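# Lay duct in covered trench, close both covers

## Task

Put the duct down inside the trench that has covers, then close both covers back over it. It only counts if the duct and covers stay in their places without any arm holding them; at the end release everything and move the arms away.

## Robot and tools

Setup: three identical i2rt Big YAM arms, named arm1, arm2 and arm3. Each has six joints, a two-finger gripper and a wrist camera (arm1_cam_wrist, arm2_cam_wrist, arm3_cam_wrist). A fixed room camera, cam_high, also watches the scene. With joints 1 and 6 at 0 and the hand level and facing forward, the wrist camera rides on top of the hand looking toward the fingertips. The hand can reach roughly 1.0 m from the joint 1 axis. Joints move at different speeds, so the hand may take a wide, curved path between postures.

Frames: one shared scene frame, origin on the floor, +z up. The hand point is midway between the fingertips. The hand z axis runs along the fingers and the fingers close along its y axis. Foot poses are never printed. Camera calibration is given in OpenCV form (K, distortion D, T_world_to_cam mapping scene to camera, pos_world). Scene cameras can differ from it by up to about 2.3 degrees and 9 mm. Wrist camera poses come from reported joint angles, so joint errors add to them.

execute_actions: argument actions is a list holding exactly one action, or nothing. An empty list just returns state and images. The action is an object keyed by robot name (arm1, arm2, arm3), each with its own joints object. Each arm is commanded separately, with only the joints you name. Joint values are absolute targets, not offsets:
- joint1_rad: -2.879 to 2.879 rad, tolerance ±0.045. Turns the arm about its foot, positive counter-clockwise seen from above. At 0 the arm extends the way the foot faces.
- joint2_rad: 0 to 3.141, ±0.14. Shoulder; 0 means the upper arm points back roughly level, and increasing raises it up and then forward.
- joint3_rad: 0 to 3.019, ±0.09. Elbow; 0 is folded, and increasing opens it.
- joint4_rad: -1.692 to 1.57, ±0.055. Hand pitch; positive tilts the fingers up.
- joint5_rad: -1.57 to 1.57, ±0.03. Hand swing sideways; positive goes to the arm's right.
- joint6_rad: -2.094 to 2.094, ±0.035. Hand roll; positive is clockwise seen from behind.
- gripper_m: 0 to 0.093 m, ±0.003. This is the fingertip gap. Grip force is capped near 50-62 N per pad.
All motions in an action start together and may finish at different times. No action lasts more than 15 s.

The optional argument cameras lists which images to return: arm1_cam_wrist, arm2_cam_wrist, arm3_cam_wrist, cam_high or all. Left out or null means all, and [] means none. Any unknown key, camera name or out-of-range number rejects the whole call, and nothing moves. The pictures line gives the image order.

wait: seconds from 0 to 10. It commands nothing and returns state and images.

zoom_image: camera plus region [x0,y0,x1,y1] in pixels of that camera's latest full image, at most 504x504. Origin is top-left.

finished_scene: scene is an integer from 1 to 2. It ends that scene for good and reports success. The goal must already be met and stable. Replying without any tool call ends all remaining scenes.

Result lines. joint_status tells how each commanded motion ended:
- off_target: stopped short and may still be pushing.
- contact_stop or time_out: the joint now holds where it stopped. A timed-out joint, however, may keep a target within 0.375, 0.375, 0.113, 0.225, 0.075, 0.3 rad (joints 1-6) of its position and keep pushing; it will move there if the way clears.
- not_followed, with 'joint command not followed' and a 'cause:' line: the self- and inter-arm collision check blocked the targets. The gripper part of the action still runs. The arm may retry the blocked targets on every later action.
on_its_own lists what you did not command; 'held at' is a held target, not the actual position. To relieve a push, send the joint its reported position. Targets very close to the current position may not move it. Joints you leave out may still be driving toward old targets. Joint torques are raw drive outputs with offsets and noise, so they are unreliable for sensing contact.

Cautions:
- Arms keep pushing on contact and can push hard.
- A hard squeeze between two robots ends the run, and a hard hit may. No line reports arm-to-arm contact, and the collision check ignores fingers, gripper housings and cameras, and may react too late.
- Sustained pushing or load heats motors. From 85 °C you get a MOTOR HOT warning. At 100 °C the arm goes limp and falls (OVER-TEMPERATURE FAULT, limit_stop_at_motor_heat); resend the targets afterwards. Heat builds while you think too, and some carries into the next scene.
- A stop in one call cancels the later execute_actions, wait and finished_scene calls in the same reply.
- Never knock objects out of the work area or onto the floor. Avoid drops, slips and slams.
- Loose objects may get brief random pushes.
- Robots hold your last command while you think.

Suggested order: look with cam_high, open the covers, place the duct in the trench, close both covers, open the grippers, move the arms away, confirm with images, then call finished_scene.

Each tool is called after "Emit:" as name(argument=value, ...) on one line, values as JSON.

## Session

Emit:
execute_actions(actions=[])

Scene clock: 0.00 s.
Joint torques (N m, as the arm reports them, + toward a larger angle): no reading
arm1.joint_positions: joint1_rad=-0.095 joint2_rad=+0.533 joint3_rad=+1.380 joint4_rad=-1.233 joint5_rad=-0.024 joint6_rad=+0.119 gripper_m=+0.094
arm1.joint_status: not commanded
arm1.hand: x=-0.7589 y=-0.0802 z=+1.4921 quat_wxyz=(-0.558, -0.076, -0.826, -0.016) (m; scene frame)
arm2.joint_positions: joint1_rad=+0.438 joint2_rad=+0.638 joint3_rad=+1.342 joint4_rad=-1.428 joint5_rad=+0.038 joint6_rad=-0.488 gripper_m=+0.095
arm2.joint_status: not commanded
arm2.hand: x=-0.0539 y=-0.3349 z=+1.2471 quat_wxyz=(-0.320, +0.854, -0.315, -0.263) (m; scene frame)
arm3.joint_positions: joint1_rad=+0.373 joint2_rad=+0.596 joint3_rad=+1.389 joint4_rad=-1.196 joint5_rad=+0.250 joint6_rad=+0.225 gripper_m=+0.095
arm3.joint_status: not commanded
arm3.hand: x=+0.7365 y=-0.1469 z=+1.5442 quat_wxyz=(-0.065, -0.830, +0.004, +0.554) (m; scene frame)
pictures: arm1_cam_wrist, arm2_cam_wrist, arm3_cam_wrist, cam_high
camera_calibration (this result's frames):
arm1_cam_wrist: T_world_to_cam=[[-0.106471, -0.98978, -0.0948668, -0.0161305], [-0.841135, 0.140537, -0.522246, 0.158055], [0.530241, 0.0241916, -0.847502, 1.79691], [0, 0, 0, 1]] pos_world=[-0.821569, -0.0816483, 1.6039]
arm2_cam_wrist: T_world_to_cam=[[0.700758, 0.613555, 0.36399, -0.213206], [0.693623, -0.705277, -0.146529, -0.00781097], [0.16681, 0.355154, -0.919804, 1.3987], [0, 0, 0, 1]] pos_world=[-0.0784945, -0.37145, 1.36299]
arm3_cam_wrist: T_world_to_cam=[[-0.0629361, 0.992835, -0.101574, 0.352156], [0.842698, -0.0016615, -0.538383, 0.214641], [-0.534695, -0.11948, -0.836556, 1.78871], [0, 0, 0, 1]] pos_world=[0.7977, -0.135561, 1.64768]
Images, in order (width x height): arm1_cam_wrist 504x504, arm2_cam_wrist 504x504, arm3_cam_wrist 504x504, cam_high 504x504.

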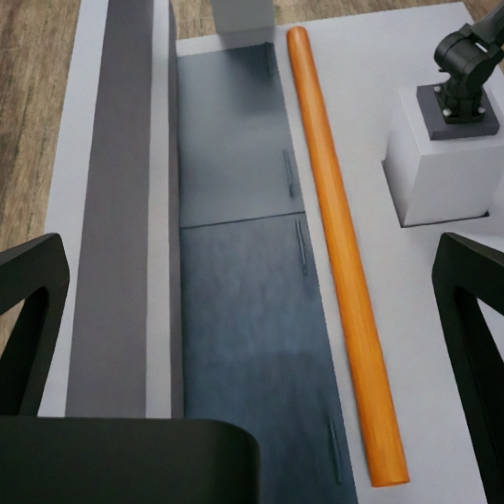

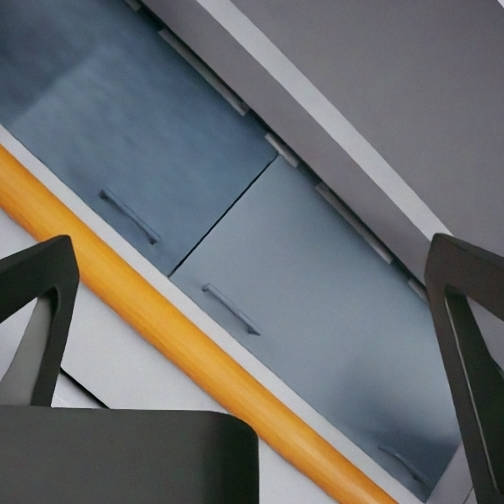

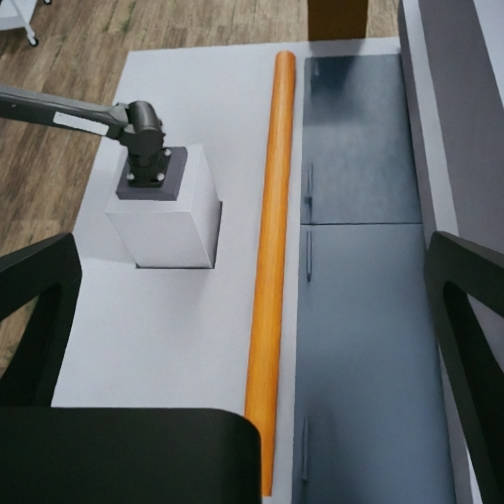

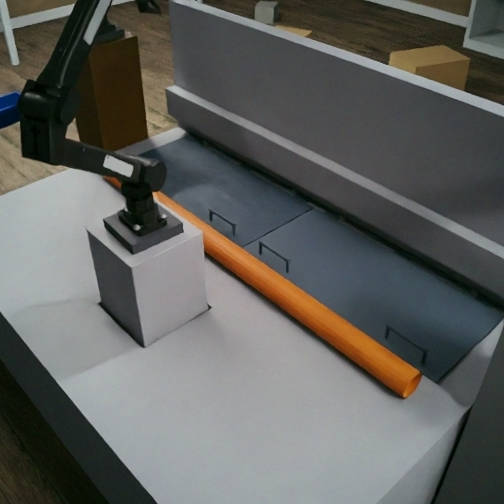

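Emit:
zoom_image(camera="cam_high", region=[300, 280, 504, 420])

Emit:
zoom_image(camera="arm1_cam_wrist", region=[260, 330, 460, 504])

Emit:
zoom_image(camera="arm1_cam_wrist", region=[160, 0, 400, 240])

Emit:
zoom_image(camera="arm3_cam_wrist", region=[180, 330, 400, 504])

Emit:
zoom_image(camera="arm3_cam_wrist", region=[200, 0, 440, 240])

Region (300, 280, 504, 420) of cam_high's 504x504 image, scaled by 2.471, with more detail than that image has; it fills the top 346 rows of this view, and the rest is white.

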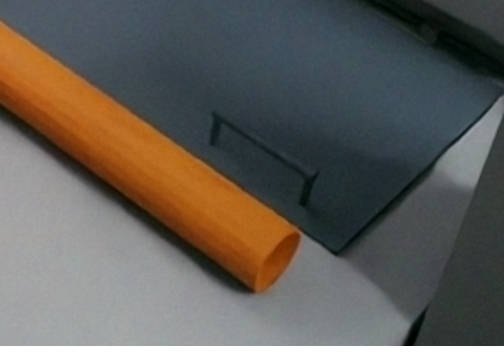

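Region (260, 330, 460, 504) of arm1_cam_wrist's 504x504 image, scaled by 2.520, with more detail than that image has; it fills the top 438 rows of this view, and the rest is white.

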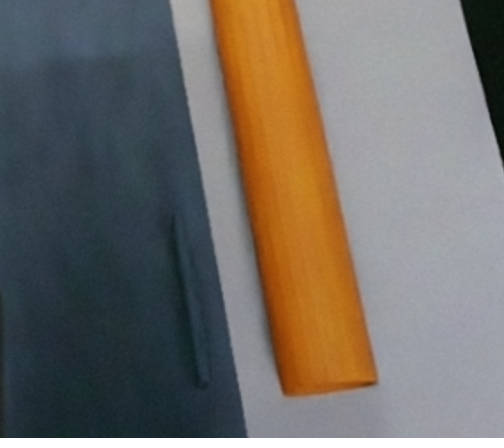

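Region (160, 0, 400, 240) of arm1_cam_wrist's 504x504 image, scaled by 2.100, with more detail than that image has.

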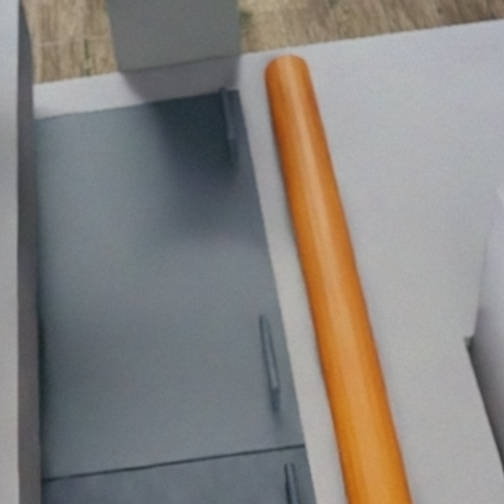

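Region (180, 330, 400, 504) of arm3_cam_wrist's 504x504 image, scaled by 2.291, with more detail than that image has; it fills the top 399 rows of this view, and the rest is white.

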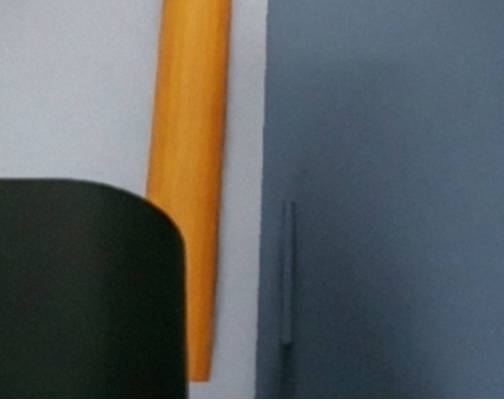

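Region (200, 0, 440, 240) of arm3_cam_wrist's 504x504 image, scaled by 2.100, with more detail than that image has.

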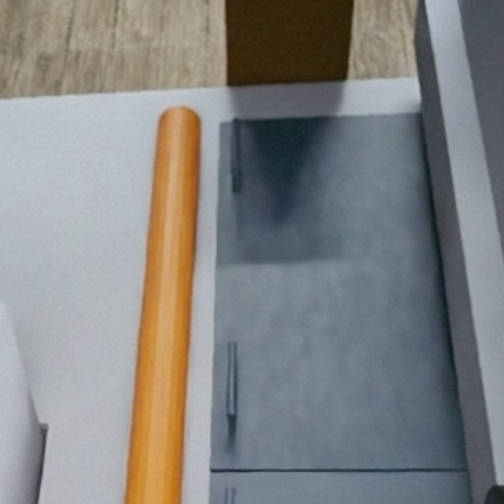

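Emit:
execute_actions(actions=[{"arm1": {"joints": {"joint1_rad": -0.26, "joint2_rad": 2.55, "joint3_rad": 0.93, "joint4_rad": 0.05, "joint5_rad": 0.0, "joint6_rad": -0.25, "gripper_m": 0.06}}, "arm2": {"joints": {"joint1_rad": 0.08, "joint2_rad": 1.975, "joint3_rad": 0.535, "joint4_rad": -0.132, "joint5_rad": 0.0, "joint6_rad": -1.538, "gripper_m": 0.093}}, "arm3": {"joints": {"joint1_rad": 0.152, "joint2_rad": 2.72, "joint3_rad": 1.055, "joint4_rad": 0.095, "joint5_rad": 0.0, "joint6_rad": 0.165, "gripper_m": 0.06}}}])

Scene clock: 122.17 s.
Joint torques (N m, as the arm reports them, + toward a larger angle): arm1=[ -0.17 -16.61  -0.62   0.9    0.27  -0.1 ] | arm2=[ 0.55 -9.66  1.41  0.69 -0.22 -0.03] | arm3=[ -0.99 -18.37  -0.87   0.81  -0.13  -0.08]
arm1.joint_positions: joint1_rad=-0.249 joint2_rad=+2.555 joint3_rad=+0.929 joint4_rad=+0.040 joint5_rad=-0.004 joint6_rad=-0.240 gripper_m=+0.060
arm1.joint_status: all done
arm1.hand: x=-0.6300 y=-0.1559 z=+0.5741 quat_wxyz=(+0.007, +0.000, -1.000, +0.000) (m; scene frame)
arm2.joint_positions: joint1_rad=+0.081 joint2_rad=+1.964 joint3_rad=+0.528 joint4_rad=-0.151 joint5_rad=+0.001 joint6_rad=-1.530 gripper_m=+0.093
arm2.joint_status: all done
arm2.hand: x=+0.0222 y=-0.2717 z=+0.5824 quat_wxyz=(+0.004, +1.000, -0.004, +0.003) (m; scene frame)
arm3.joint_positions: joint1_rad=+0.162 joint2_rad=+2.729 joint3_rad=+1.051 joint4_rad=+0.084 joint5_rad=+0.002 joint6_rad=+0.174 gripper_m=+0.060
arm3.joint_status: all done
arm3.hand: x=+0.6247 y=-0.1597 z=+0.5619 quat_wxyz=(+0.002, -1.000, +0.001, -0.010) (m; scene frame)
pictures: arm1_cam_wrist, arm2_cam_wrist, arm3_cam_wrist, cam_high
camera_calibration (this result's frames):
arm1_cam_wrist: T_world_to_cam=[[0.0154675, -0.999871, 0.00440055, -0.146196], [-0.800033, -0.00973597, 0.599878, -0.84406], [-0.599757, -0.0127992, -0.80008, 0.207498], [0, 0, 0, 1]] pos_world=[-0.548566, -0.151739, 0.672991]
arm2_cam_wrist: T_world_to_cam=[[0.00866095, 0.999427, -0.0327073, 0.28786], [0.813425, 0.0119826, 0.581546, -0.345227], [0.581605, -0.0316417, -0.812856, 0.575636], [0, 0, 0, 1]] pos_world=[-0.0564698, -0.265345, 0.67809]
arm3_cam_wrist: T_world_to_cam=[[-0.0062575, 0.999919, 0.0110586, 0.160515], [0.808691, -0.00144478, 0.588232, -0.831849], [0.588201, 0.0126239, -0.808616, 0.209522], [0, 0, 0, 1]] pos_world=[0.550472, -0.164349, 0.656969]
Images, in order (width x height): arm1_cam_wrist 504x504, arm2_cam_wrist 504x504, arm3_cam_wrist 504x504, cam_high 504x504.

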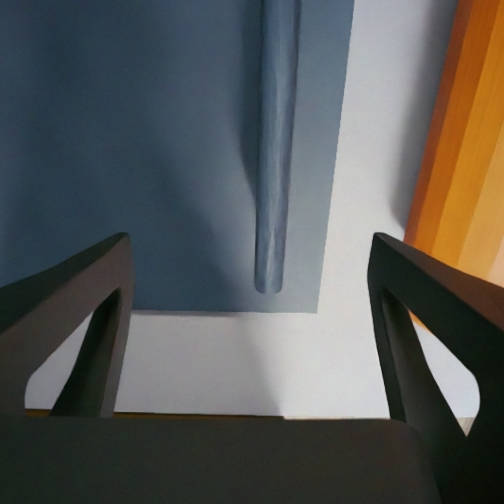

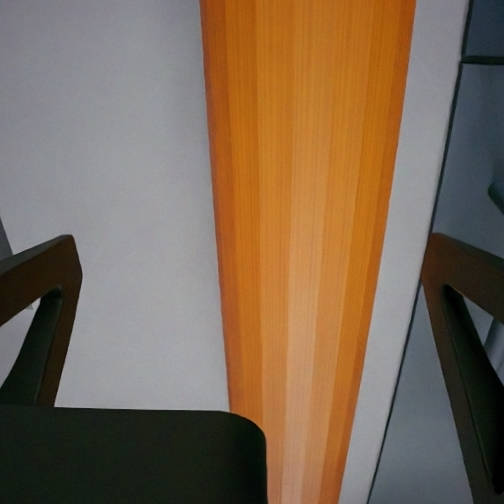

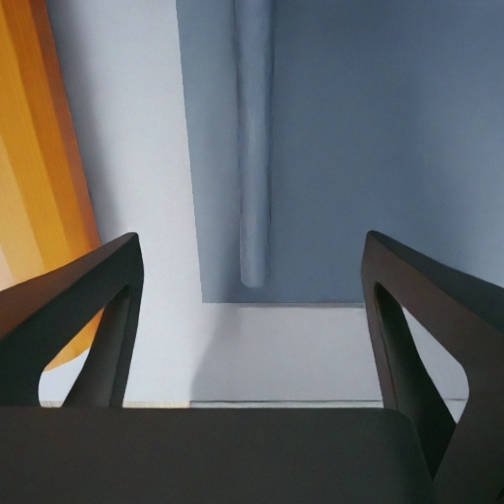

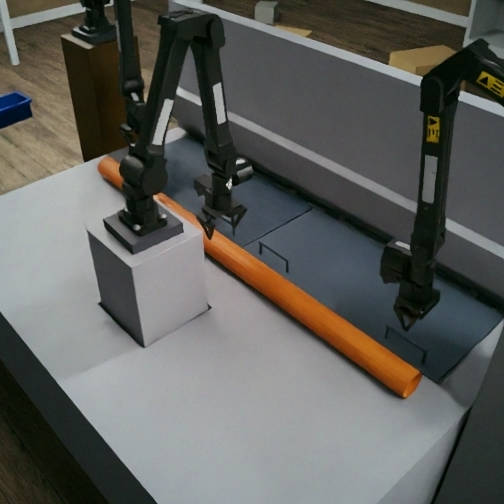

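Emit:
execute_actions(actions=[{"arm1": {"joints": {"joint1_rad": -0.274, "joint2_rad": 2.748, "joint3_rad": 1.075, "joint4_rad": 0.118, "joint6_rad": -0.26}}, "arm2": {"joints": {"joint2_rad": 2.135, "joint3_rad": 0.60, "joint4_rad": -0.025}}, "arm3": {"joints": {"joint1_rad": 0.147, "joint2_rad": 2.918, "joint3_rad": 1.233, "joint4_rad": 0.128, "joint6_rad": 0.165}}}])

Scene clock: 203.73 s.
Joint torques (N m, as the arm reports them, + toward a larger angle): arm1=[ -0.39 -17.27  -1.06   0.66   0.28  -0.11] | arm2=[  0.51 -11.43   0.38   0.73  -0.17  -0.03] | arm3=[ -1.24 -19.01  -1.16   0.53  -0.14  -0.08]
arm1.joint_positions: joint1_rad=-0.260 joint2_rad=+2.755 joint3_rad=+1.074 joint4_rad=+0.115 joint5_rad=-0.004 joint6_rad=-0.250 gripper_m=+0.060
arm1.joint_status: all done
arm1.hand: x=-0.6239 y=-0.1618 z=+0.5027 quat_wxyz=(-0.003, +0.000, -1.000, +0.003) (m; scene frame)
arm2.joint_positions: joint1_rad=+0.081 joint2_rad=+2.126 joint3_rad=+0.599 joint4_rad=-0.041 joint5_rad=+0.001 joint6_rad=-1.530 gripper_m=+0.093
arm2.joint_status: all done
arm2.hand: x=+0.0217 y=-0.2519 z=+0.5416 quat_wxyz=(-0.005, +1.000, -0.004, +0.002) (m; scene frame)
arm3.joint_positions: joint1_rad=+0.162 joint2_rad=+2.928 joint3_rad=+1.231 joint4_rad=+0.124 joint5_rad=+0.002 joint6_rad=+0.174 gripper_m=+0.060
arm3.joint_status: all done
arm3.hand: x=+0.6163 y=-0.1613 z=+0.4870 quat_wxyz=(+0.000, -1.000, +0.001, +0.000) (m; scene frame)
pictures: arm1_cam_wrist, arm2_cam_wrist, arm3_cam_wrist, cam_high
camera_calibration (this result's frames):
arm1_cam_wrist: T_world_to_cam=[[0.0147251, -0.999847, 0.00948438, -0.154865], [-0.811461, -0.00640746, 0.584371, -0.795153], [-0.584221, -0.0163012, -0.811431, 0.168813], [0, 0, 0, 1]] pos_world=[-0.544331, -0.157184, 0.603113]
arm2_cam_wrist: T_world_to_cam=[[0.00781522, 0.999876, -0.0136588, 0.256545], [0.813782, 0.00157836, 0.581169, -0.323739], [0.581118, -0.0156572, -0.813668, 0.547846], [0, 0, 0, 1]] pos_world=[-0.056915, -0.247425, 0.637416]
arm3_cam_wrist: T_world_to_cam=[[-0.00602044, 0.999953, 0.00754537, 0.164474], [0.820893, 0.000633143, 0.571082, -0.779789], [0.571051, 0.0096321, -0.820858, 0.170042], [0, 0, 0, 1]] pos_world=[0.54401, -0.165611, 0.583663]
Images, in order (width x height): arm1_cam_wrist 504x504, arm2_cam_wrist 504x504, arm3_cam_wrist 504x504, cam_high 504x504.

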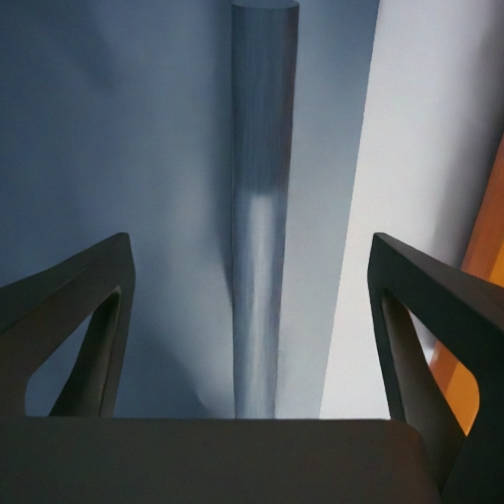

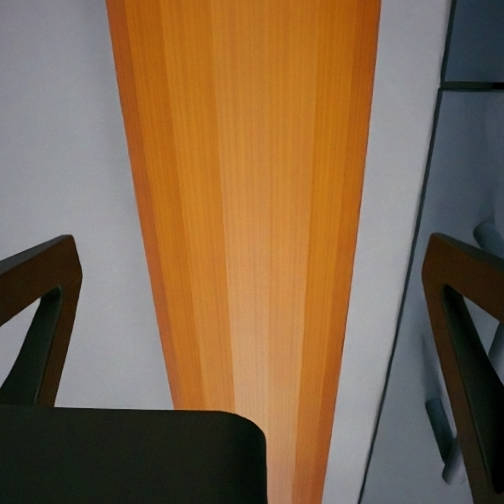

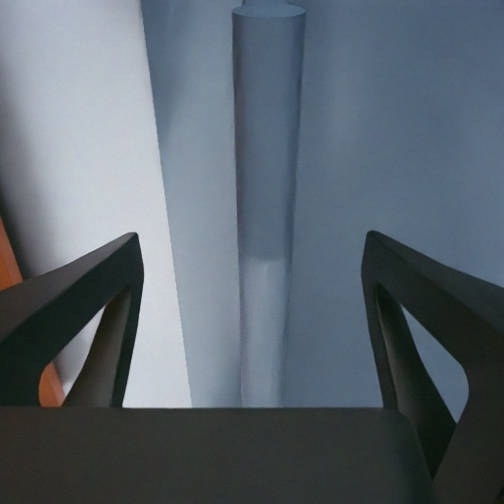

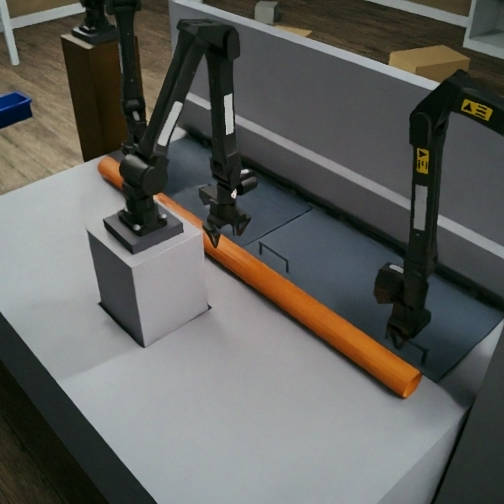

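Emit:
execute_actions(actions=[{"arm1": {"joints": {"gripper_m": 0.0, "joint5_rad": -0.025}}, "arm2": {"joints": {"joint2_rad": 2.342, "joint3_rad": 0.672, "joint4_rad": 0.108}}, "arm3": {"joints": {"gripper_m": 0.0, "joint5_rad": 0.025}}}])

Scene clock: 213.73 s.
Joint torques (N m, as the arm reports them, + toward a larger angle): arm1=[  0.25 -17.65  -1.2    0.62  -0.16  -0.1 ] | arm2=[  0.59 -14.84  -0.91   0.52  -0.01   0.  ] | arm3=[ -1.39 -18.95  -1.14   0.55   0.2   -0.07]
arm1.joint_positions: joint1_rad=-0.268 joint2_rad=+2.755 joint3_rad=+1.075 joint4_rad=+0.116 joint5_rad=-0.016 joint6_rad=-0.251 gripper_m=+0.010
arm1.joint_status: gripper_m off_target (ended at +0.010, target +0.000); the others done
arm1.hand: x=-0.6231 y=-0.1628 z=+0.5027 quat_wxyz=(-0.005, -0.004, -1.000, -0.003) (m; scene frame)
arm2.joint_positions: joint1_rad=+0.081 joint2_rad=+2.358 joint3_rad=+0.673 joint4_rad=+0.094 joint5_rad=-0.002 joint6_rad=-1.532 gripper_m=+0.093
arm2.joint_status: all done
arm2.hand: x=+0.0215 y=-0.2589 z=+0.4769 quat_wxyz=(+0.007, +1.000, -0.003, +0.001) (m; scene frame)
arm3.joint_positions: joint1_rad=+0.162 joint2_rad=+2.928 joint3_rad=+1.232 joint4_rad=+0.124 joint5_rad=+0.020 joint6_rad=+0.174 gripper_m=+0.011
arm3.joint_status: gripper_m off_target (ended at +0.011, target +0.000); the others done
arm3.hand: x=+0.6155 y=-0.1583 z=+0.4870 quat_wxyz=(+0.009, -1.000, +0.001, +0.002) (m; scene frame)
pictures: arm1_cam_wrist, arm2_cam_wrist, arm3_cam_wrist, cam_high
camera_calibration (this result's frames):
arm1_cam_wrist: T_world_to_cam=[[0.00718959, -0.999972, -0.00204368, -0.154867], [-0.814686, -0.00704251, 0.579859, -0.794377], [-0.579857, -0.00250399, -0.814714, 0.175845], [0, 0, 0, 1]] pos_world=[-0.544089, -0.160017, 0.603574]
arm2_cam_wrist: T_world_to_cam=[[0.00630422, 0.999279, -0.0374393, 0.27382], [0.815533, 0.0165283, 0.578474, -0.280845], [0.578676, -0.0341798, -0.814841, 0.491017], [0, 0, 0, 1]] pos_world=[-0.0568278, -0.252198, 0.572814]
arm3_cam_wrist: T_world_to_cam=[[-0.00670479, 0.999651, 0.0255442, 0.153017], [0.822884, -0.00899848, 0.568137, -0.78048], [0.568169, 0.0248292, -0.822537, 0.175459], [0, 0, 0, 1]] pos_world=[0.54358, -0.164343, 0.583833]
Images, in order (width x height): arm1_cam_wrist 504x504, arm2_cam_wrist 504x504, arm3_cam_wrist 504x504, cam_high 504x504.

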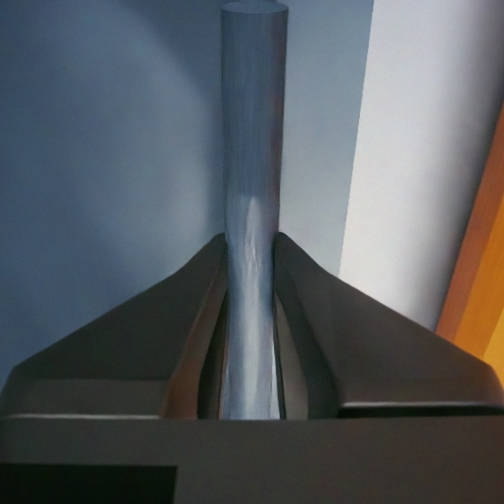

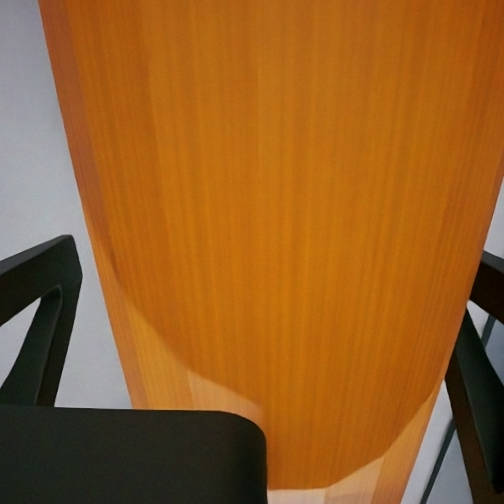

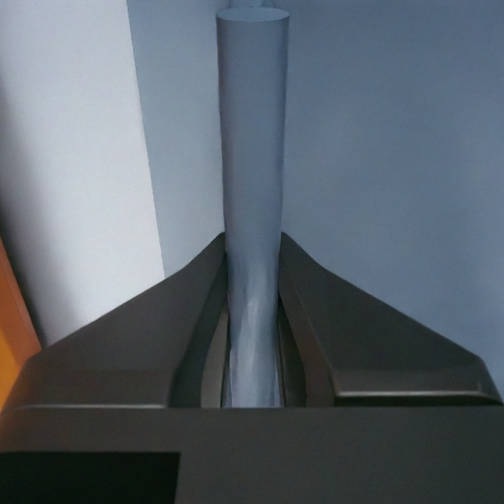

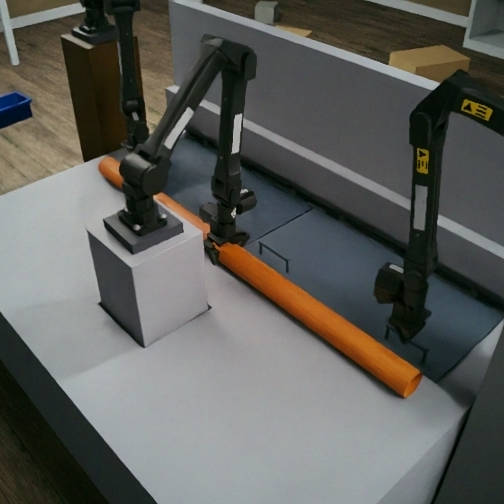

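Emit:
execute_actions(actions=[{"arm1": {"joints": {"joint1_rad": -0.22, "joint2_rad": 2.61, "joint3_rad": 0.985, "joint4_rad": 0.078, "joint6_rad": -0.235}}, "arm2": {"joints": {"joint2_rad": 2.322, "gripper_m": 0.03}}, "arm3": {"joints": {"joint1_rad": 0.112, "joint2_rad": 2.78, "joint3_rad": 1.118, "joint4_rad": 0.11, "joint6_rad": 0.14}}}])

Scene clock: 216.80 s.
Joint torques (N m, as the arm reports them, + toward a larger angle): arm1=[  2.3  -24.55  -4.45  -0.45  -0.51   0.03] | arm2=[  0.97 -15.26  -0.93   0.43  -0.06   0.01] | arm3=[ -2.51 -24.8   -4.44  -0.56   0.81  -0.1 ]
arm1.joint_positions: joint1_rad=-0.252 joint2_rad=+2.691 joint3_rad=+1.026 joint4_rad=+0.100 joint5_rad=-0.005 joint6_rad=-0.241 gripper_m=+0.010
arm1.joint_status: all done
arm1.hand: x=-0.6228 y=-0.1588 z=+0.5259 quat_wxyz=(-0.003, -0.001, -1.000, +0.002) (m; scene frame)
arm2.joint_positions: joint1_rad=+0.081 joint2_rad=+2.352 joint3_rad=+0.675 joint4_rad=+0.097 joint5_rad=-0.002 joint6_rad=-1.535 gripper_m=+0.074
arm2.joint_status: gripper_m off_target (ended at +0.074, target +0.030); the others done
arm2.hand: x=+0.0214 y=-0.2543 z=+0.4784 quat_wxyz=(+0.001, +1.000, -0.002, +0.001) (m; scene frame)
arm3.joint_positions: joint1_rad=+0.141 joint2_rad=+2.854 joint3_rad=+1.159 joint4_rad=+0.128 joint5_rad=+0.006 joint6_rad=+0.151 gripper_m=+0.011
arm3.joint_status: all done
arm3.hand: x=+0.6153 y=-0.1530 z=+0.5153 quat_wxyz=(+0.002, -1.000, +0.001, +0.003) (m; scene frame)
pictures: arm1_cam_wrist, arm2_cam_wrist, arm3_cam_wrist, cam_high
camera_calibration (this result's frames):
arm1_cam_wrist: T_world_to_cam=[[0.013206, -0.99988, 0.00814496, -0.152333], [-0.812111, -0.00597313, 0.583472, -0.807706], [-0.583353, -0.01432, -0.812092, 0.189463], [0, 0, 0, 1]] pos_world=[-0.543411, -0.154426, 0.626377]
arm2_cam_wrist: T_world_to_cam=[[0.00320938, 0.999657, -0.0259996, 0.263982], [0.815498, 0.0124311, 0.578626, -0.282804], [0.578751, -0.0230596, -0.815178, 0.4954], [0, 0, 0, 1]] pos_world=[-0.0569342, -0.248952, 0.57434]
arm3_cam_wrist: T_world_to_cam=[[-0.00785323, 0.999909, 0.0109708, 0.155244], [0.824007, 0.000255327, 0.566579, -0.794804], [0.566525, 0.0134895, -0.823934, 0.198719], [0, 0, 0, 1]] pos_world=[0.543564, -0.157707, 0.612347]
Images, in order (width x height): arm1_cam_wrist 504x504, arm2_cam_wrist 504x504, arm3_cam_wrist 504x504, cam_high 504x504.

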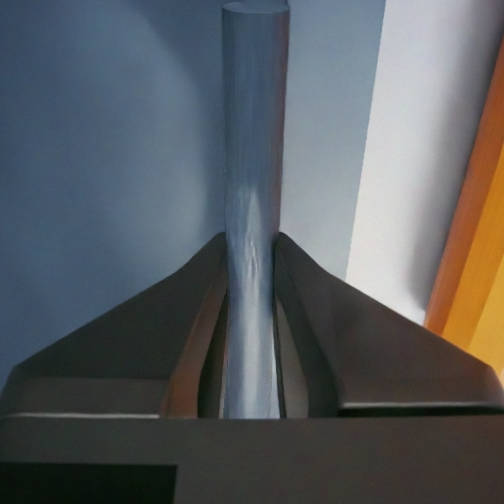

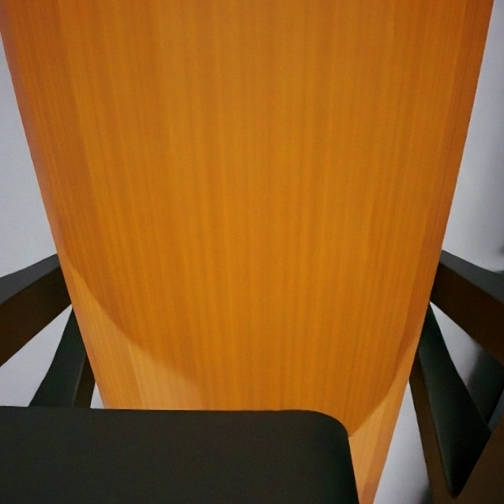

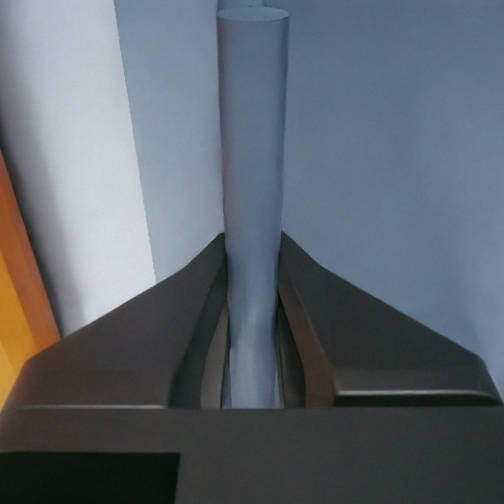

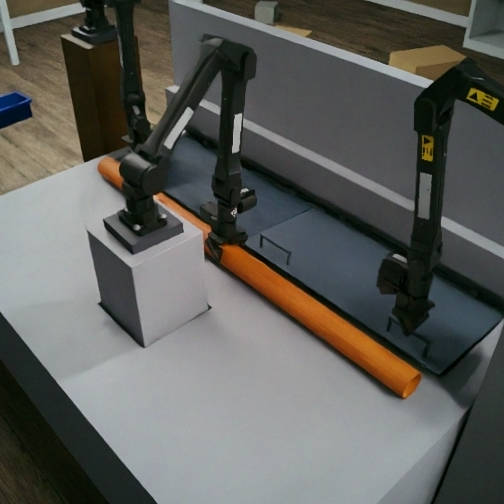

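Emit:
execute_actions(actions=[{"arm1": {"joints": {"joint1_rad": -0.118, "joint2_rad": 2.345, "joint3_rad": 0.825, "joint4_rad": 0.0, "joint6_rad": -0.14}}, "arm2": {"joints": {"joint2_rad": 2.14, "joint3_rad": 0.607, "joint4_rad": 0.025}}, "arm3": {"joints": {"joint1_rad": 0.006, "joint2_rad": 2.532, "joint3_rad": 0.945, "joint4_rad": 0.055, "joint6_rad": 0.05}}}], cameras=["cam_high", "arm2_cam_wrist"])

Scene clock: 222.60 s.
Joint torques (N m, as the arm reports them, + toward a larger angle): arm1=[  2.97 -21.81  -1.3   -0.13  -1.15   0.02] | arm2=[  0.56 -17.33  -0.66  -0.32  -0.24   0.03] | arm3=[ -3.   -23.59  -1.98  -0.3    1.45  -0.03]
arm1.joint_positions: joint1_rad=-0.152 joint2_rad=+2.410 joint3_rad=+0.838 joint4_rad=+0.015 joint5_rad=+0.013 joint6_rad=-0.144 gripper_m=+0.010
arm1.joint_status: all done
arm1.hand: x=-0.6225 y=-0.1253 z=+0.6224 quat_wxyz=(-0.005, +0.000, -1.000, +0.011) (m; scene frame)
arm2.joint_positions: joint1_rad=+0.081 joint2_rad=+2.201 joint3_rad=+0.612 joint4_rad=+0.034 joint5_rad=+0.002 joint6_rad=-1.535 gripper_m=+0.074
arm2.joint_status: all done
arm2.hand: x=+0.0219 y=-0.2516 z=+0.5212 quat_wxyz=(-0.012, +1.000, -0.002, +0.002) (m; scene frame)
arm3.joint_positions: joint1_rad=+0.040 joint2_rad=+2.599 joint3_rad=+0.960 joint4_rad=+0.069 joint5_rad=-0.009 joint6_rad=+0.054 gripper_m=+0.011
arm3.joint_status: all done
arm3.hand: x=+0.6144 y=-0.1195 z=+0.6085 quat_wxyz=(-0.006, -1.000, +0.002, +0.001) (m; scene frame)
pictures: arm2_cam_wrist, cam_high
camera_calibration (this result's frames):
arm2_cam_wrist: T_world_to_cam=[[0.00320728, 0.999995, -0.000690864, 0.249311], [0.813542, -0.00220753, 0.581502, -0.313156], [0.581498, -0.00242708, -0.813545, 0.534385], [0, 0, 0, 1]] pos_world=[-0.0567778, -0.248704, 0.617019]
Images, in order (width x height): arm2_cam_wrist 504x504, cam_high 504x504.

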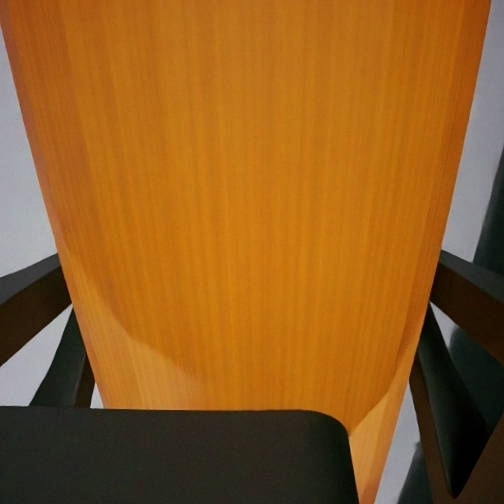

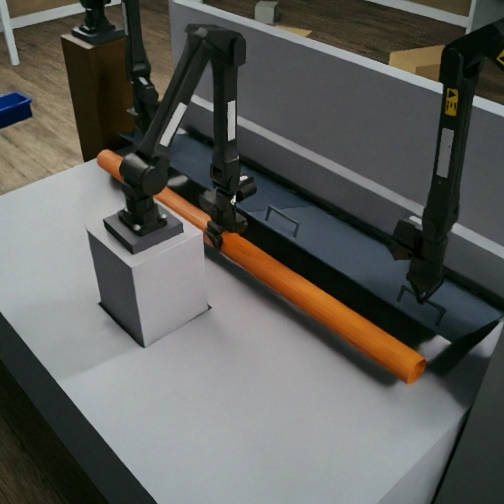

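Emit:
execute_actions(actions=[{"arm1": {"joints": {"joint1_rad": 0.055, "joint2_rad": 2.103, "joint3_rad": 0.734, "joint4_rad": -0.155, "joint6_rad": 0.035}}, "arm2": {"joints": {"joint2_rad": 2.0, "joint3_rad": 0.57, "joint4_rad": -0.08}}, "arm3": {"joints": {"joint1_rad": -0.159, "joint2_rad": 2.305, "joint3_rad": 0.84, "joint4_rad": -0.07, "joint6_rad": -0.125}}}], cameras=["cam_high"])

Scene clock: 226.57 s.
Joint torques (N m, as the arm reports them, + toward a larger angle): arm1=[  3.12 -20.02   1.06   0.09  -1.46   0.02] | arm2=[  0.67 -16.66   0.54  -0.62  -0.22  -0.01] | arm3=[ -2.66 -21.57  -0.02  -0.12   1.68  -0.07]
arm1.joint_positions: joint1_rad=+0.019 joint2_rad=+2.152 joint3_rad=+0.735 joint4_rad=-0.145 joint5_rad=+0.022 joint6_rad=+0.027 gripper_m=+0.010
arm1.joint_status: all done
arm1.hand: x=-0.6230 y=-0.0662 z=+0.7035 quat_wxyz=(-0.004, +0.000, -1.000, +0.015) (m; scene frame)
arm2.joint_positions: joint1_rad=+0.081 joint2_rad=+2.061 joint3_rad=+0.568 joint4_rad=-0.068 joint5_rad=+0.002 joint6_rad=-1.535 gripper_m=+0.074
arm2.joint_status: all done
arm2.hand: x=+0.0220 y=-0.2566 z=+0.5586 quat_wxyz=(-0.009, +1.000, -0.002, +0.003) (m; scene frame)
arm3.joint_positions: joint1_rad=-0.129 joint2_rad=+2.359 joint3_rad=+0.840 joint4_rad=-0.061 joint5_rad=-0.015 joint6_rad=-0.116 gripper_m=+0.011
arm3.joint_status: all done
arm3.hand: x=+0.6156 y=-0.0600 z=+0.6895 quat_wxyz=(-0.009, -1.000, +0.002, -0.002) (m; scene frame)
pictures: cam_high
Images, in order (width x height): cam_high 504x504.

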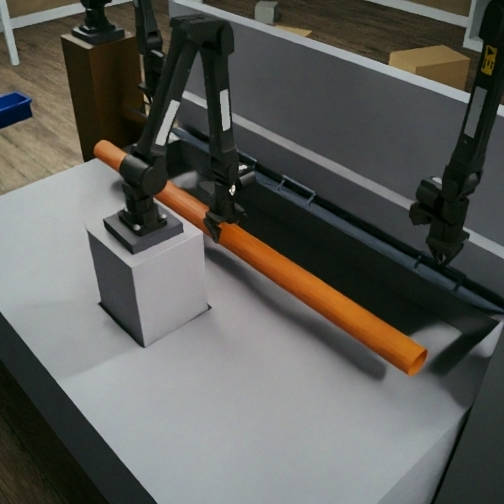

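Emit:
execute_actions(actions=[{"arm1": {"joints": {"joint1_rad": 0.257, "joint2_rad": 1.915, "joint3_rad": 0.725, "joint4_rad": -0.33, "joint6_rad": 0.24}}, "arm2": {"joints": {"joint2_rad": 2.055, "joint3_rad": 0.70, "joint4_rad": -0.055}}, "arm3": {"joints": {"joint1_rad": -0.364, "joint2_rad": 2.118, "joint3_rad": 0.812, "joint4_rad": -0.222, "joint6_rad": -0.32}}}], cameras=["cam_high"])

Scene clock: 229.47 s.
Joint torques (N m, as the arm reports them, + toward a larger angle): arm1=[  2.07 -18.43   2.79   0.09  -1.14   0.05] | arm2=[  0.91 -16.34   2.37   0.61  -0.24   0.03] | arm3=[ -1.62 -20.8    1.22  -0.22   1.38   0.02]
arm1.joint_positions: joint1_rad=+0.235 joint2_rad=+1.960 joint3_rad=+0.725 joint4_rad=-0.321 joint5_rad=+0.014 joint6_rad=+0.233 gripper_m=+0.010
arm1.joint_status: all done
arm1.hand: x=-0.6225 y=+0.0123 z=+0.7649 quat_wxyz=(-0.008, +0.005, -1.000, +0.009) (m; scene frame)
arm2.joint_positions: joint1_rad=+0.081 joint2_rad=+2.093 joint3_rad=+0.687 joint4_rad=-0.062 joint5_rad=+0.002 joint6_rad=-1.535 gripper_m=+0.074
arm2.joint_status: all done
arm2.hand: x=+0.0199 y=-0.1918 z=+0.5563 quat_wxyz=(-0.054, +0.999, -0.002, +0.001) (m; scene frame)
arm3.joint_positions: joint1_rad=-0.345 joint2_rad=+2.168 joint3_rad=+0.813 joint4_rad=-0.211 joint5_rad=-0.008 joint6_rad=-0.322 gripper_m=+0.011
arm3.joint_status: all done
arm3.hand: x=+0.6165 y=+0.0216 z=+0.7535 quat_wxyz=(-0.004, -1.000, +0.007, +0.005) (m; scene frame)
pictures: cam_high
Images, in order (width x height): cam_high 504x504.

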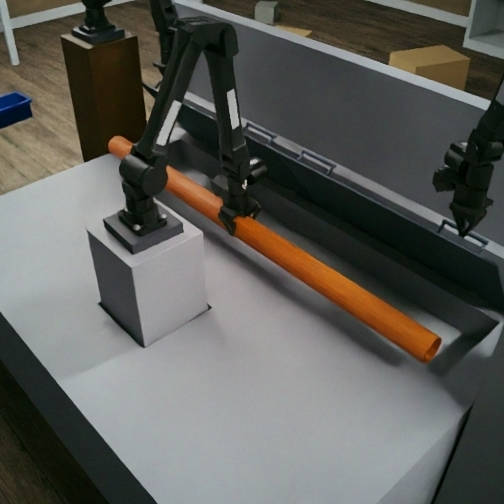

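Emit:
execute_actions(actions=[{"arm2": {"joints": {"joint2_rad": 2.222, "joint3_rad": 0.90, "joint4_rad": 0.10}}}], cameras=["cam_high"])

Scene clock: 232.37 s.
Joint torques (N m, as the arm reports them, + toward a larger angle): arm1=[  2.08 -18.54   2.75   0.11  -1.14   0.04] | arm2=[  0.49 -20.95   2.42   1.69  -0.26   0.06] | arm3=[ -1.72 -20.82   1.24  -0.2    1.37   0.02]
arm1.joint_positions: joint1_rad=+0.235 joint2_rad=+1.960 joint3_rad=+0.725 joint4_rad=-0.321 joint5_rad=+0.014 joint6_rad=+0.233 gripper_m=+0.010
arm1.joint_status: not commanded
arm1.hand: x=-0.6225 y=+0.0123 z=+0.7649 quat_wxyz=(-0.008, +0.005, -1.000, +0.009) (m; scene frame)
arm2.joint_positions: joint1_rad=+0.081 joint2_rad=+2.288 joint3_rad=+0.884 joint4_rad=+0.075 joint5_rad=+0.002 joint6_rad=-1.535 gripper_m=+0.075
arm2.joint_status: all done
arm2.hand: x=+0.0172 y=-0.1043 z=+0.5096 quat_wxyz=(-0.124, +0.992, -0.001, -0.001) (m; scene frame)
arm3.joint_positions: joint1_rad=-0.345 joint2_rad=+2.168 joint3_rad=+0.813 joint4_rad=-0.211 joint5_rad=-0.008 joint6_rad=-0.322 gripper_m=+0.011
arm3.joint_status: not commanded
arm3.hand: x=+0.6165 y=+0.0216 z=+0.7535 quat_wxyz=(-0.004, -1.000, +0.007, +0.005) (m; scene frame)
pictures: cam_high
Images, in order (width x height): cam_high 504x504.

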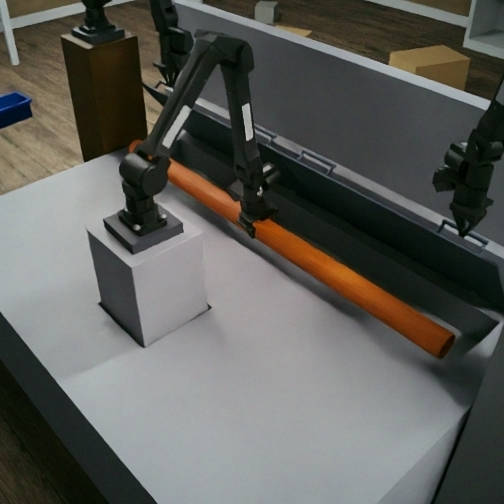

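Emit:
zoom_image(camera="cam_high", region=[370, 280, 504, 420])

Emit:
zoom_image(camera="cam_high", region=[90, 90, 230, 200])

Region (370, 280, 504, 420) of cam_high's 504x504 image, scaled by 3.600, with more detail than that image has; it fills the left 482 columns of this view, and the rest is white.

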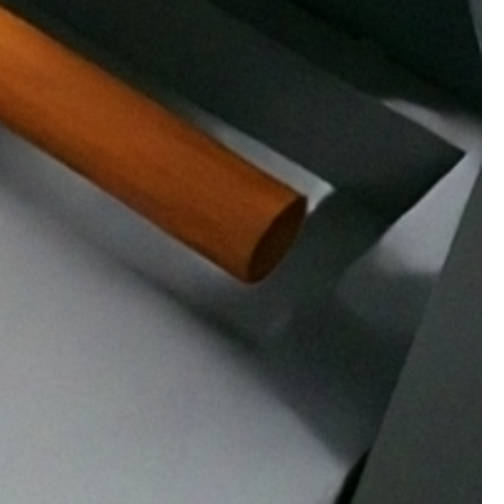

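Region (90, 90, 230, 200) of cam_high's 504x504 image, scaled by 3.600, with more detail than that image has; it fills the top 396 rows of this view, and the rest is white.

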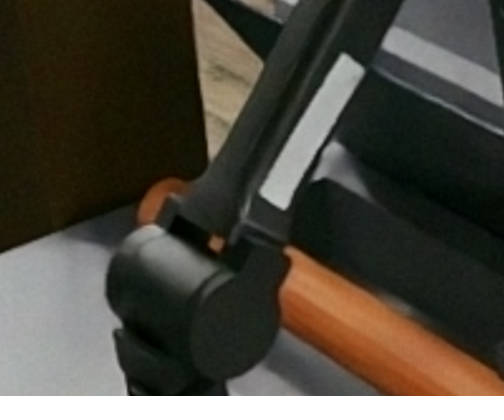

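Emit:
execute_actions(actions=[])

Scene clock: 243.43 s.
Joint torques (N m, as the arm reports them, + toward a larger angle): arm1=[  2.05 -18.56   2.72   0.14  -1.14   0.04] | arm2=[  0.63 -21.23   2.46   1.43  -0.23   0.05] | arm3=[ -1.64 -20.89   1.21  -0.19   1.37   0.03]
arm1.joint_positions: joint1_rad=+0.235 joint2_rad=+1.960 joint3_rad=+0.725 joint4_rad=-0.321 joint5_rad=+0.014 joint6_rad=+0.233 gripper_m=+0.010
arm1.joint_status: not commanded
arm1.hand: x=-0.6225 y=+0.0123 z=+0.7649 quat_wxyz=(-0.008, +0.005, -1.000, +0.009) (m; scene frame)
arm2.joint_positions: joint1_rad=+0.081 joint2_rad=+2.288 joint3_rad=+0.884 joint4_rad=+0.075 joint5_rad=+0.002 joint6_rad=-1.535 gripper_m=+0.075
arm2.joint_status: all done
arm2.hand: x=+0.0172 y=-0.1043 z=+0.5096 quat_wxyz=(-0.124, +0.992, -0.001, -0.001) (m; scene frame)
arm3.joint_positions: joint1_rad=-0.345 joint2_rad=+2.168 joint3_rad=+0.813 joint4_rad=-0.211 joint5_rad=-0.008 joint6_rad=-0.322 gripper_m=+0.011
arm3.joint_status: not commanded
arm3.hand: x=+0.6165 y=+0.0216 z=+0.7535 quat_wxyz=(-0.004, -1.000, +0.007, +0.005) (m; scene frame)
pictures: arm1_cam_wrist, arm2_cam_wrist, arm3_cam_wrist, cam_high
camera_calibration (this result's frames):
arm1_cam_wrist: T_world_to_cam=[[0.0259257, -0.999414, 0.0223475, 0.0137896], [-0.817666, -0.00833948, 0.575632, -0.943285], [-0.575109, -0.0331964, -0.817403, 0.395656], [0, 0, 0, 1]] pos_world=[-0.544104, 0.0190493, 0.866088]
arm2_cam_wrist: T_world_to_cam=[[0.00323453, 0.974786, 0.223117, -0.0146941], [0.817605, -0.131043, 0.560669, -0.305141], [0.57577, 0.180608, -0.797414, 0.539003], [0, 0, 0, 1]] pos_world=[-0.0608094, -0.123011, 0.604171]
arm3_cam_wrist: T_world_to_cam=[[0.00504764, 0.999987, -0.0011309, -0.0207806], [0.825482, -0.00352849, 0.564417, -0.929968], [0.564406, -0.00378251, -0.825489, 0.394728], [0, 0, 0, 1]] pos_world=[0.54499, 0.018992, 0.850711]
Images, in order (width x height): arm1_cam_wrist 504x504, arm2_cam_wrist 504x504, arm3_cam_wrist 504x504, cam_high 504x504.

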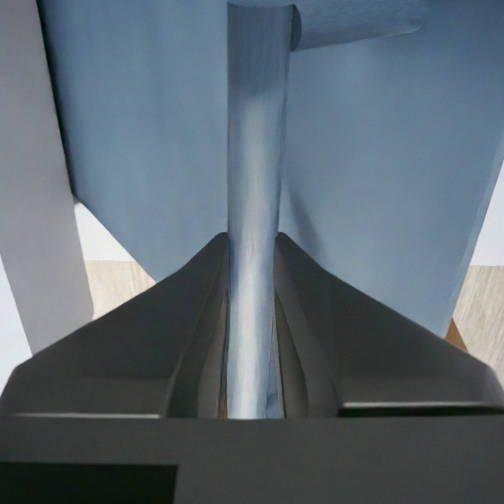

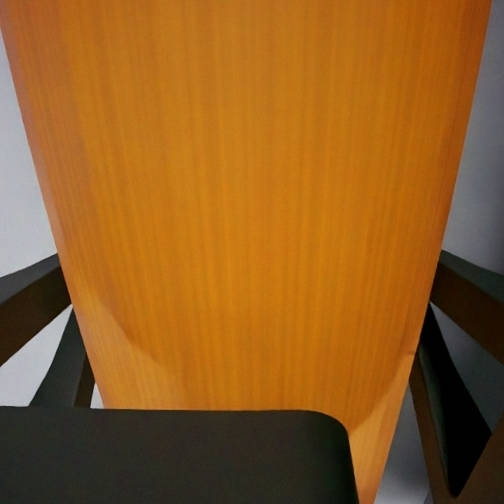

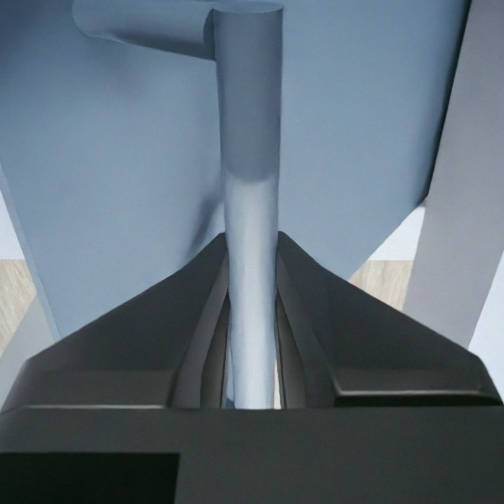

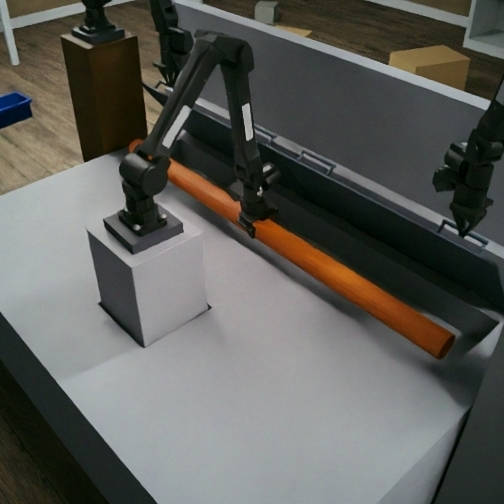

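Emit:
execute_actions(actions=[{"arm2": {"joints": {"joint2_rad": 2.382, "joint3_rad": 1.07, "joint4_rad": 0.0}}}], cameras=["cam_high"])

Scene clock: 245.17 s.
Joint torques (N m, as the arm reports them, + toward a larger angle): arm1=[  2.02 -18.47   2.75   0.12  -1.15   0.04] | arm2=[  0.58 -22.56   2.75   0.07  -0.27   0.04] | arm3=[ -1.66 -20.92   1.19  -0.21   1.38   0.02]
arm1.joint_positions: joint1_rad=+0.235 joint2_rad=+1.960 joint3_rad=+0.725 joint4_rad=-0.321 joint5_rad=+0.014 joint6_rad=+0.233 gripper_m=+0.010
arm1.joint_status: not commanded
arm1.hand: x=-0.6225 y=+0.0123 z=+0.7649 quat_wxyz=(-0.008, +0.005, -1.000, +0.009) (m; scene frame)
arm2.joint_positions: joint1_rad=+0.081 joint2_rad=+2.447 joint3_rad=+1.049 joint4_rad=+0.004 joint5_rad=+0.002 joint6_rad=-1.535 gripper_m=+0.075
arm2.joint_status: all done
arm2.hand: x=+0.0167 y=-0.0834 z=+0.4559 quat_wxyz=(-0.091, +0.996, -0.002, +0.000) (m; scene frame)
arm3.joint_positions: joint1_rad=-0.345 joint2_rad=+2.168 joint3_rad=+0.813 joint4_rad=-0.211 joint5_rad=-0.008 joint6_rad=-0.322 gripper_m=+0.011
arm3.joint_status: not commanded
arm3.hand: x=+0.6165 y=+0.0216 z=+0.7535 quat_wxyz=(-0.004, -1.000, +0.007, +0.005) (m; scene frame)
pictures: cam_high
Images, in order (width x height): cam_high 504x504.

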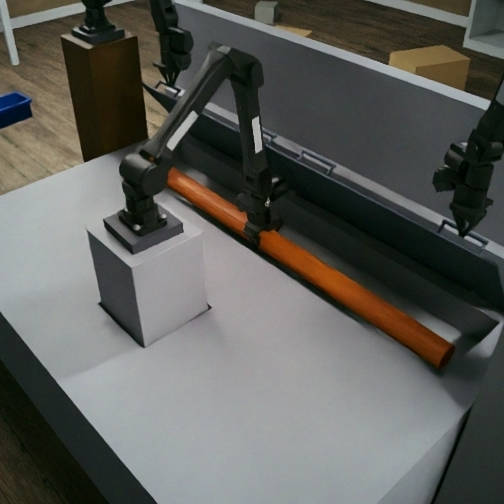

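Emit:
zoom_image(camera="cam_high", region=[380, 280, 504, 404])

Emit:
zoom_image(camera="cam_high", region=[100, 110, 224, 234])

Region (380, 280, 504, 404) of cam_high's 504x504 image, scaled by 4.065, with more detail than that image has.

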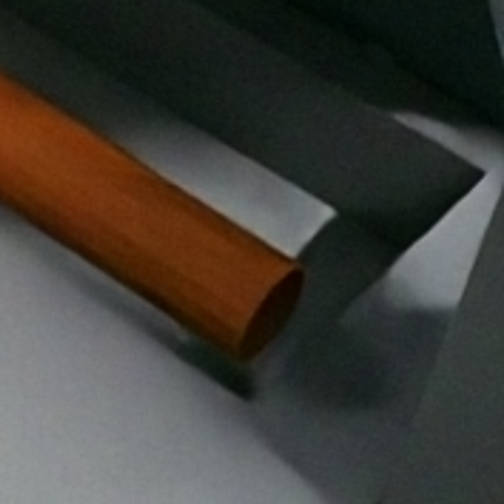

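Region (100, 110, 224, 234) of cam_high's 504x504 image, scaled by 4.065, with more detail than that image has.

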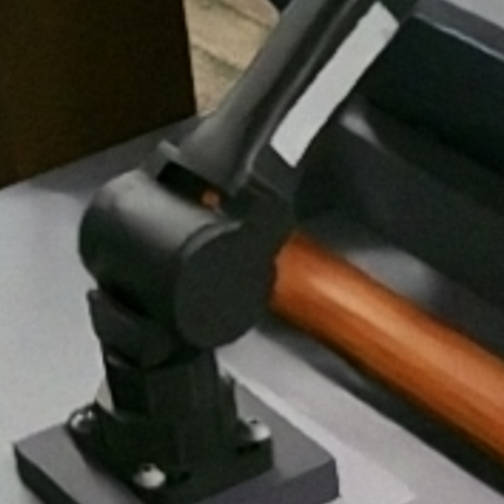

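Emit:
execute_actions(actions=[{"arm2": {"joints": {"joint2_rad": 2.542, "joint3_rad": 1.242, "joint4_rad": -0.145}}}], cameras=["cam_high", "arm2_cam_wrist"])

Scene clock: 254.13 s.
Joint torques (N m, as the arm reports them, + toward a larger angle): arm1=[  2.12 -18.56   2.74   0.13  -1.15   0.04] | arm2=[  0.67 -23.63   2.57  -0.21  -0.26   0.03] | arm3=[ -1.62 -20.84   1.26  -0.2    1.37   0.02]
arm1.joint_positions: joint1_rad=+0.235 joint2_rad=+1.960 joint3_rad=+0.725 joint4_rad=-0.321 joint5_rad=+0.014 joint6_rad=+0.233 gripper_m=+0.010
arm1.joint_status: not commanded
arm1.hand: x=-0.6225 y=+0.0123 z=+0.7649 quat_wxyz=(-0.008, +0.005, -1.000, +0.009) (m; scene frame)
arm2.joint_positions: joint1_rad=+0.081 joint2_rad=+2.606 joint3_rad=+1.222 joint4_rad=-0.136 joint5_rad=+0.002 joint6_rad=-1.535 gripper_m=+0.074
arm2.joint_status: all done
arm2.hand: x=+0.0169 y=-0.0822 z=+0.3982 quat_wxyz=(-0.029, +1.000, -0.002, +0.002) (m; scene frame)
arm3.joint_positions: joint1_rad=-0.345 joint2_rad=+2.168 joint3_rad=+0.813 joint4_rad=-0.211 joint5_rad=-0.008 joint6_rad=-0.322 gripper_m=+0.011
arm3.joint_status: not commanded
arm3.hand: x=+0.6165 y=+0.0216 z=+0.7535 quat_wxyz=(-0.004, -1.000, +0.007, +0.005) (m; scene frame)
pictures: arm2_cam_wrist, cam_high
camera_calibration (this result's frames):
arm2_cam_wrist: T_world_to_cam=[[0.00311129, 0.99943, 0.0336271, 0.0661875], [0.813973, -0.022065, 0.580483, -0.238389], [0.580894, 0.0255655, -0.813578, 0.439957], [0, 0, 0, 1]] pos_world=[-0.0617318, -0.0826576, 0.494095]
Images, in order (width x height): arm2_cam_wrist 504x504, cam_high 504x504.

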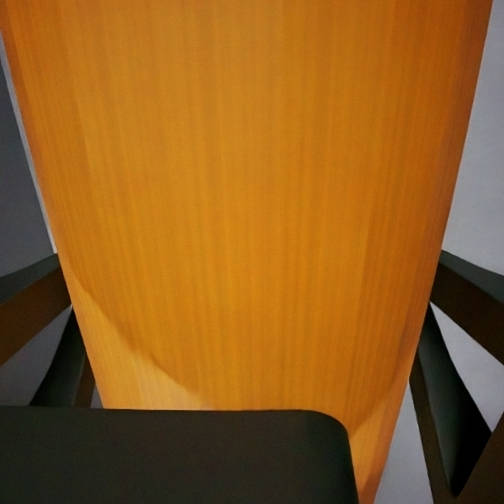

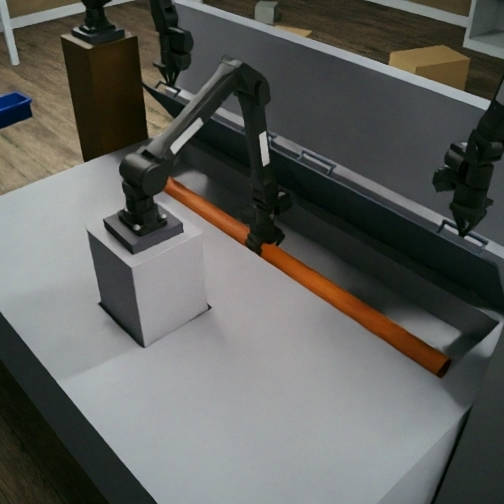

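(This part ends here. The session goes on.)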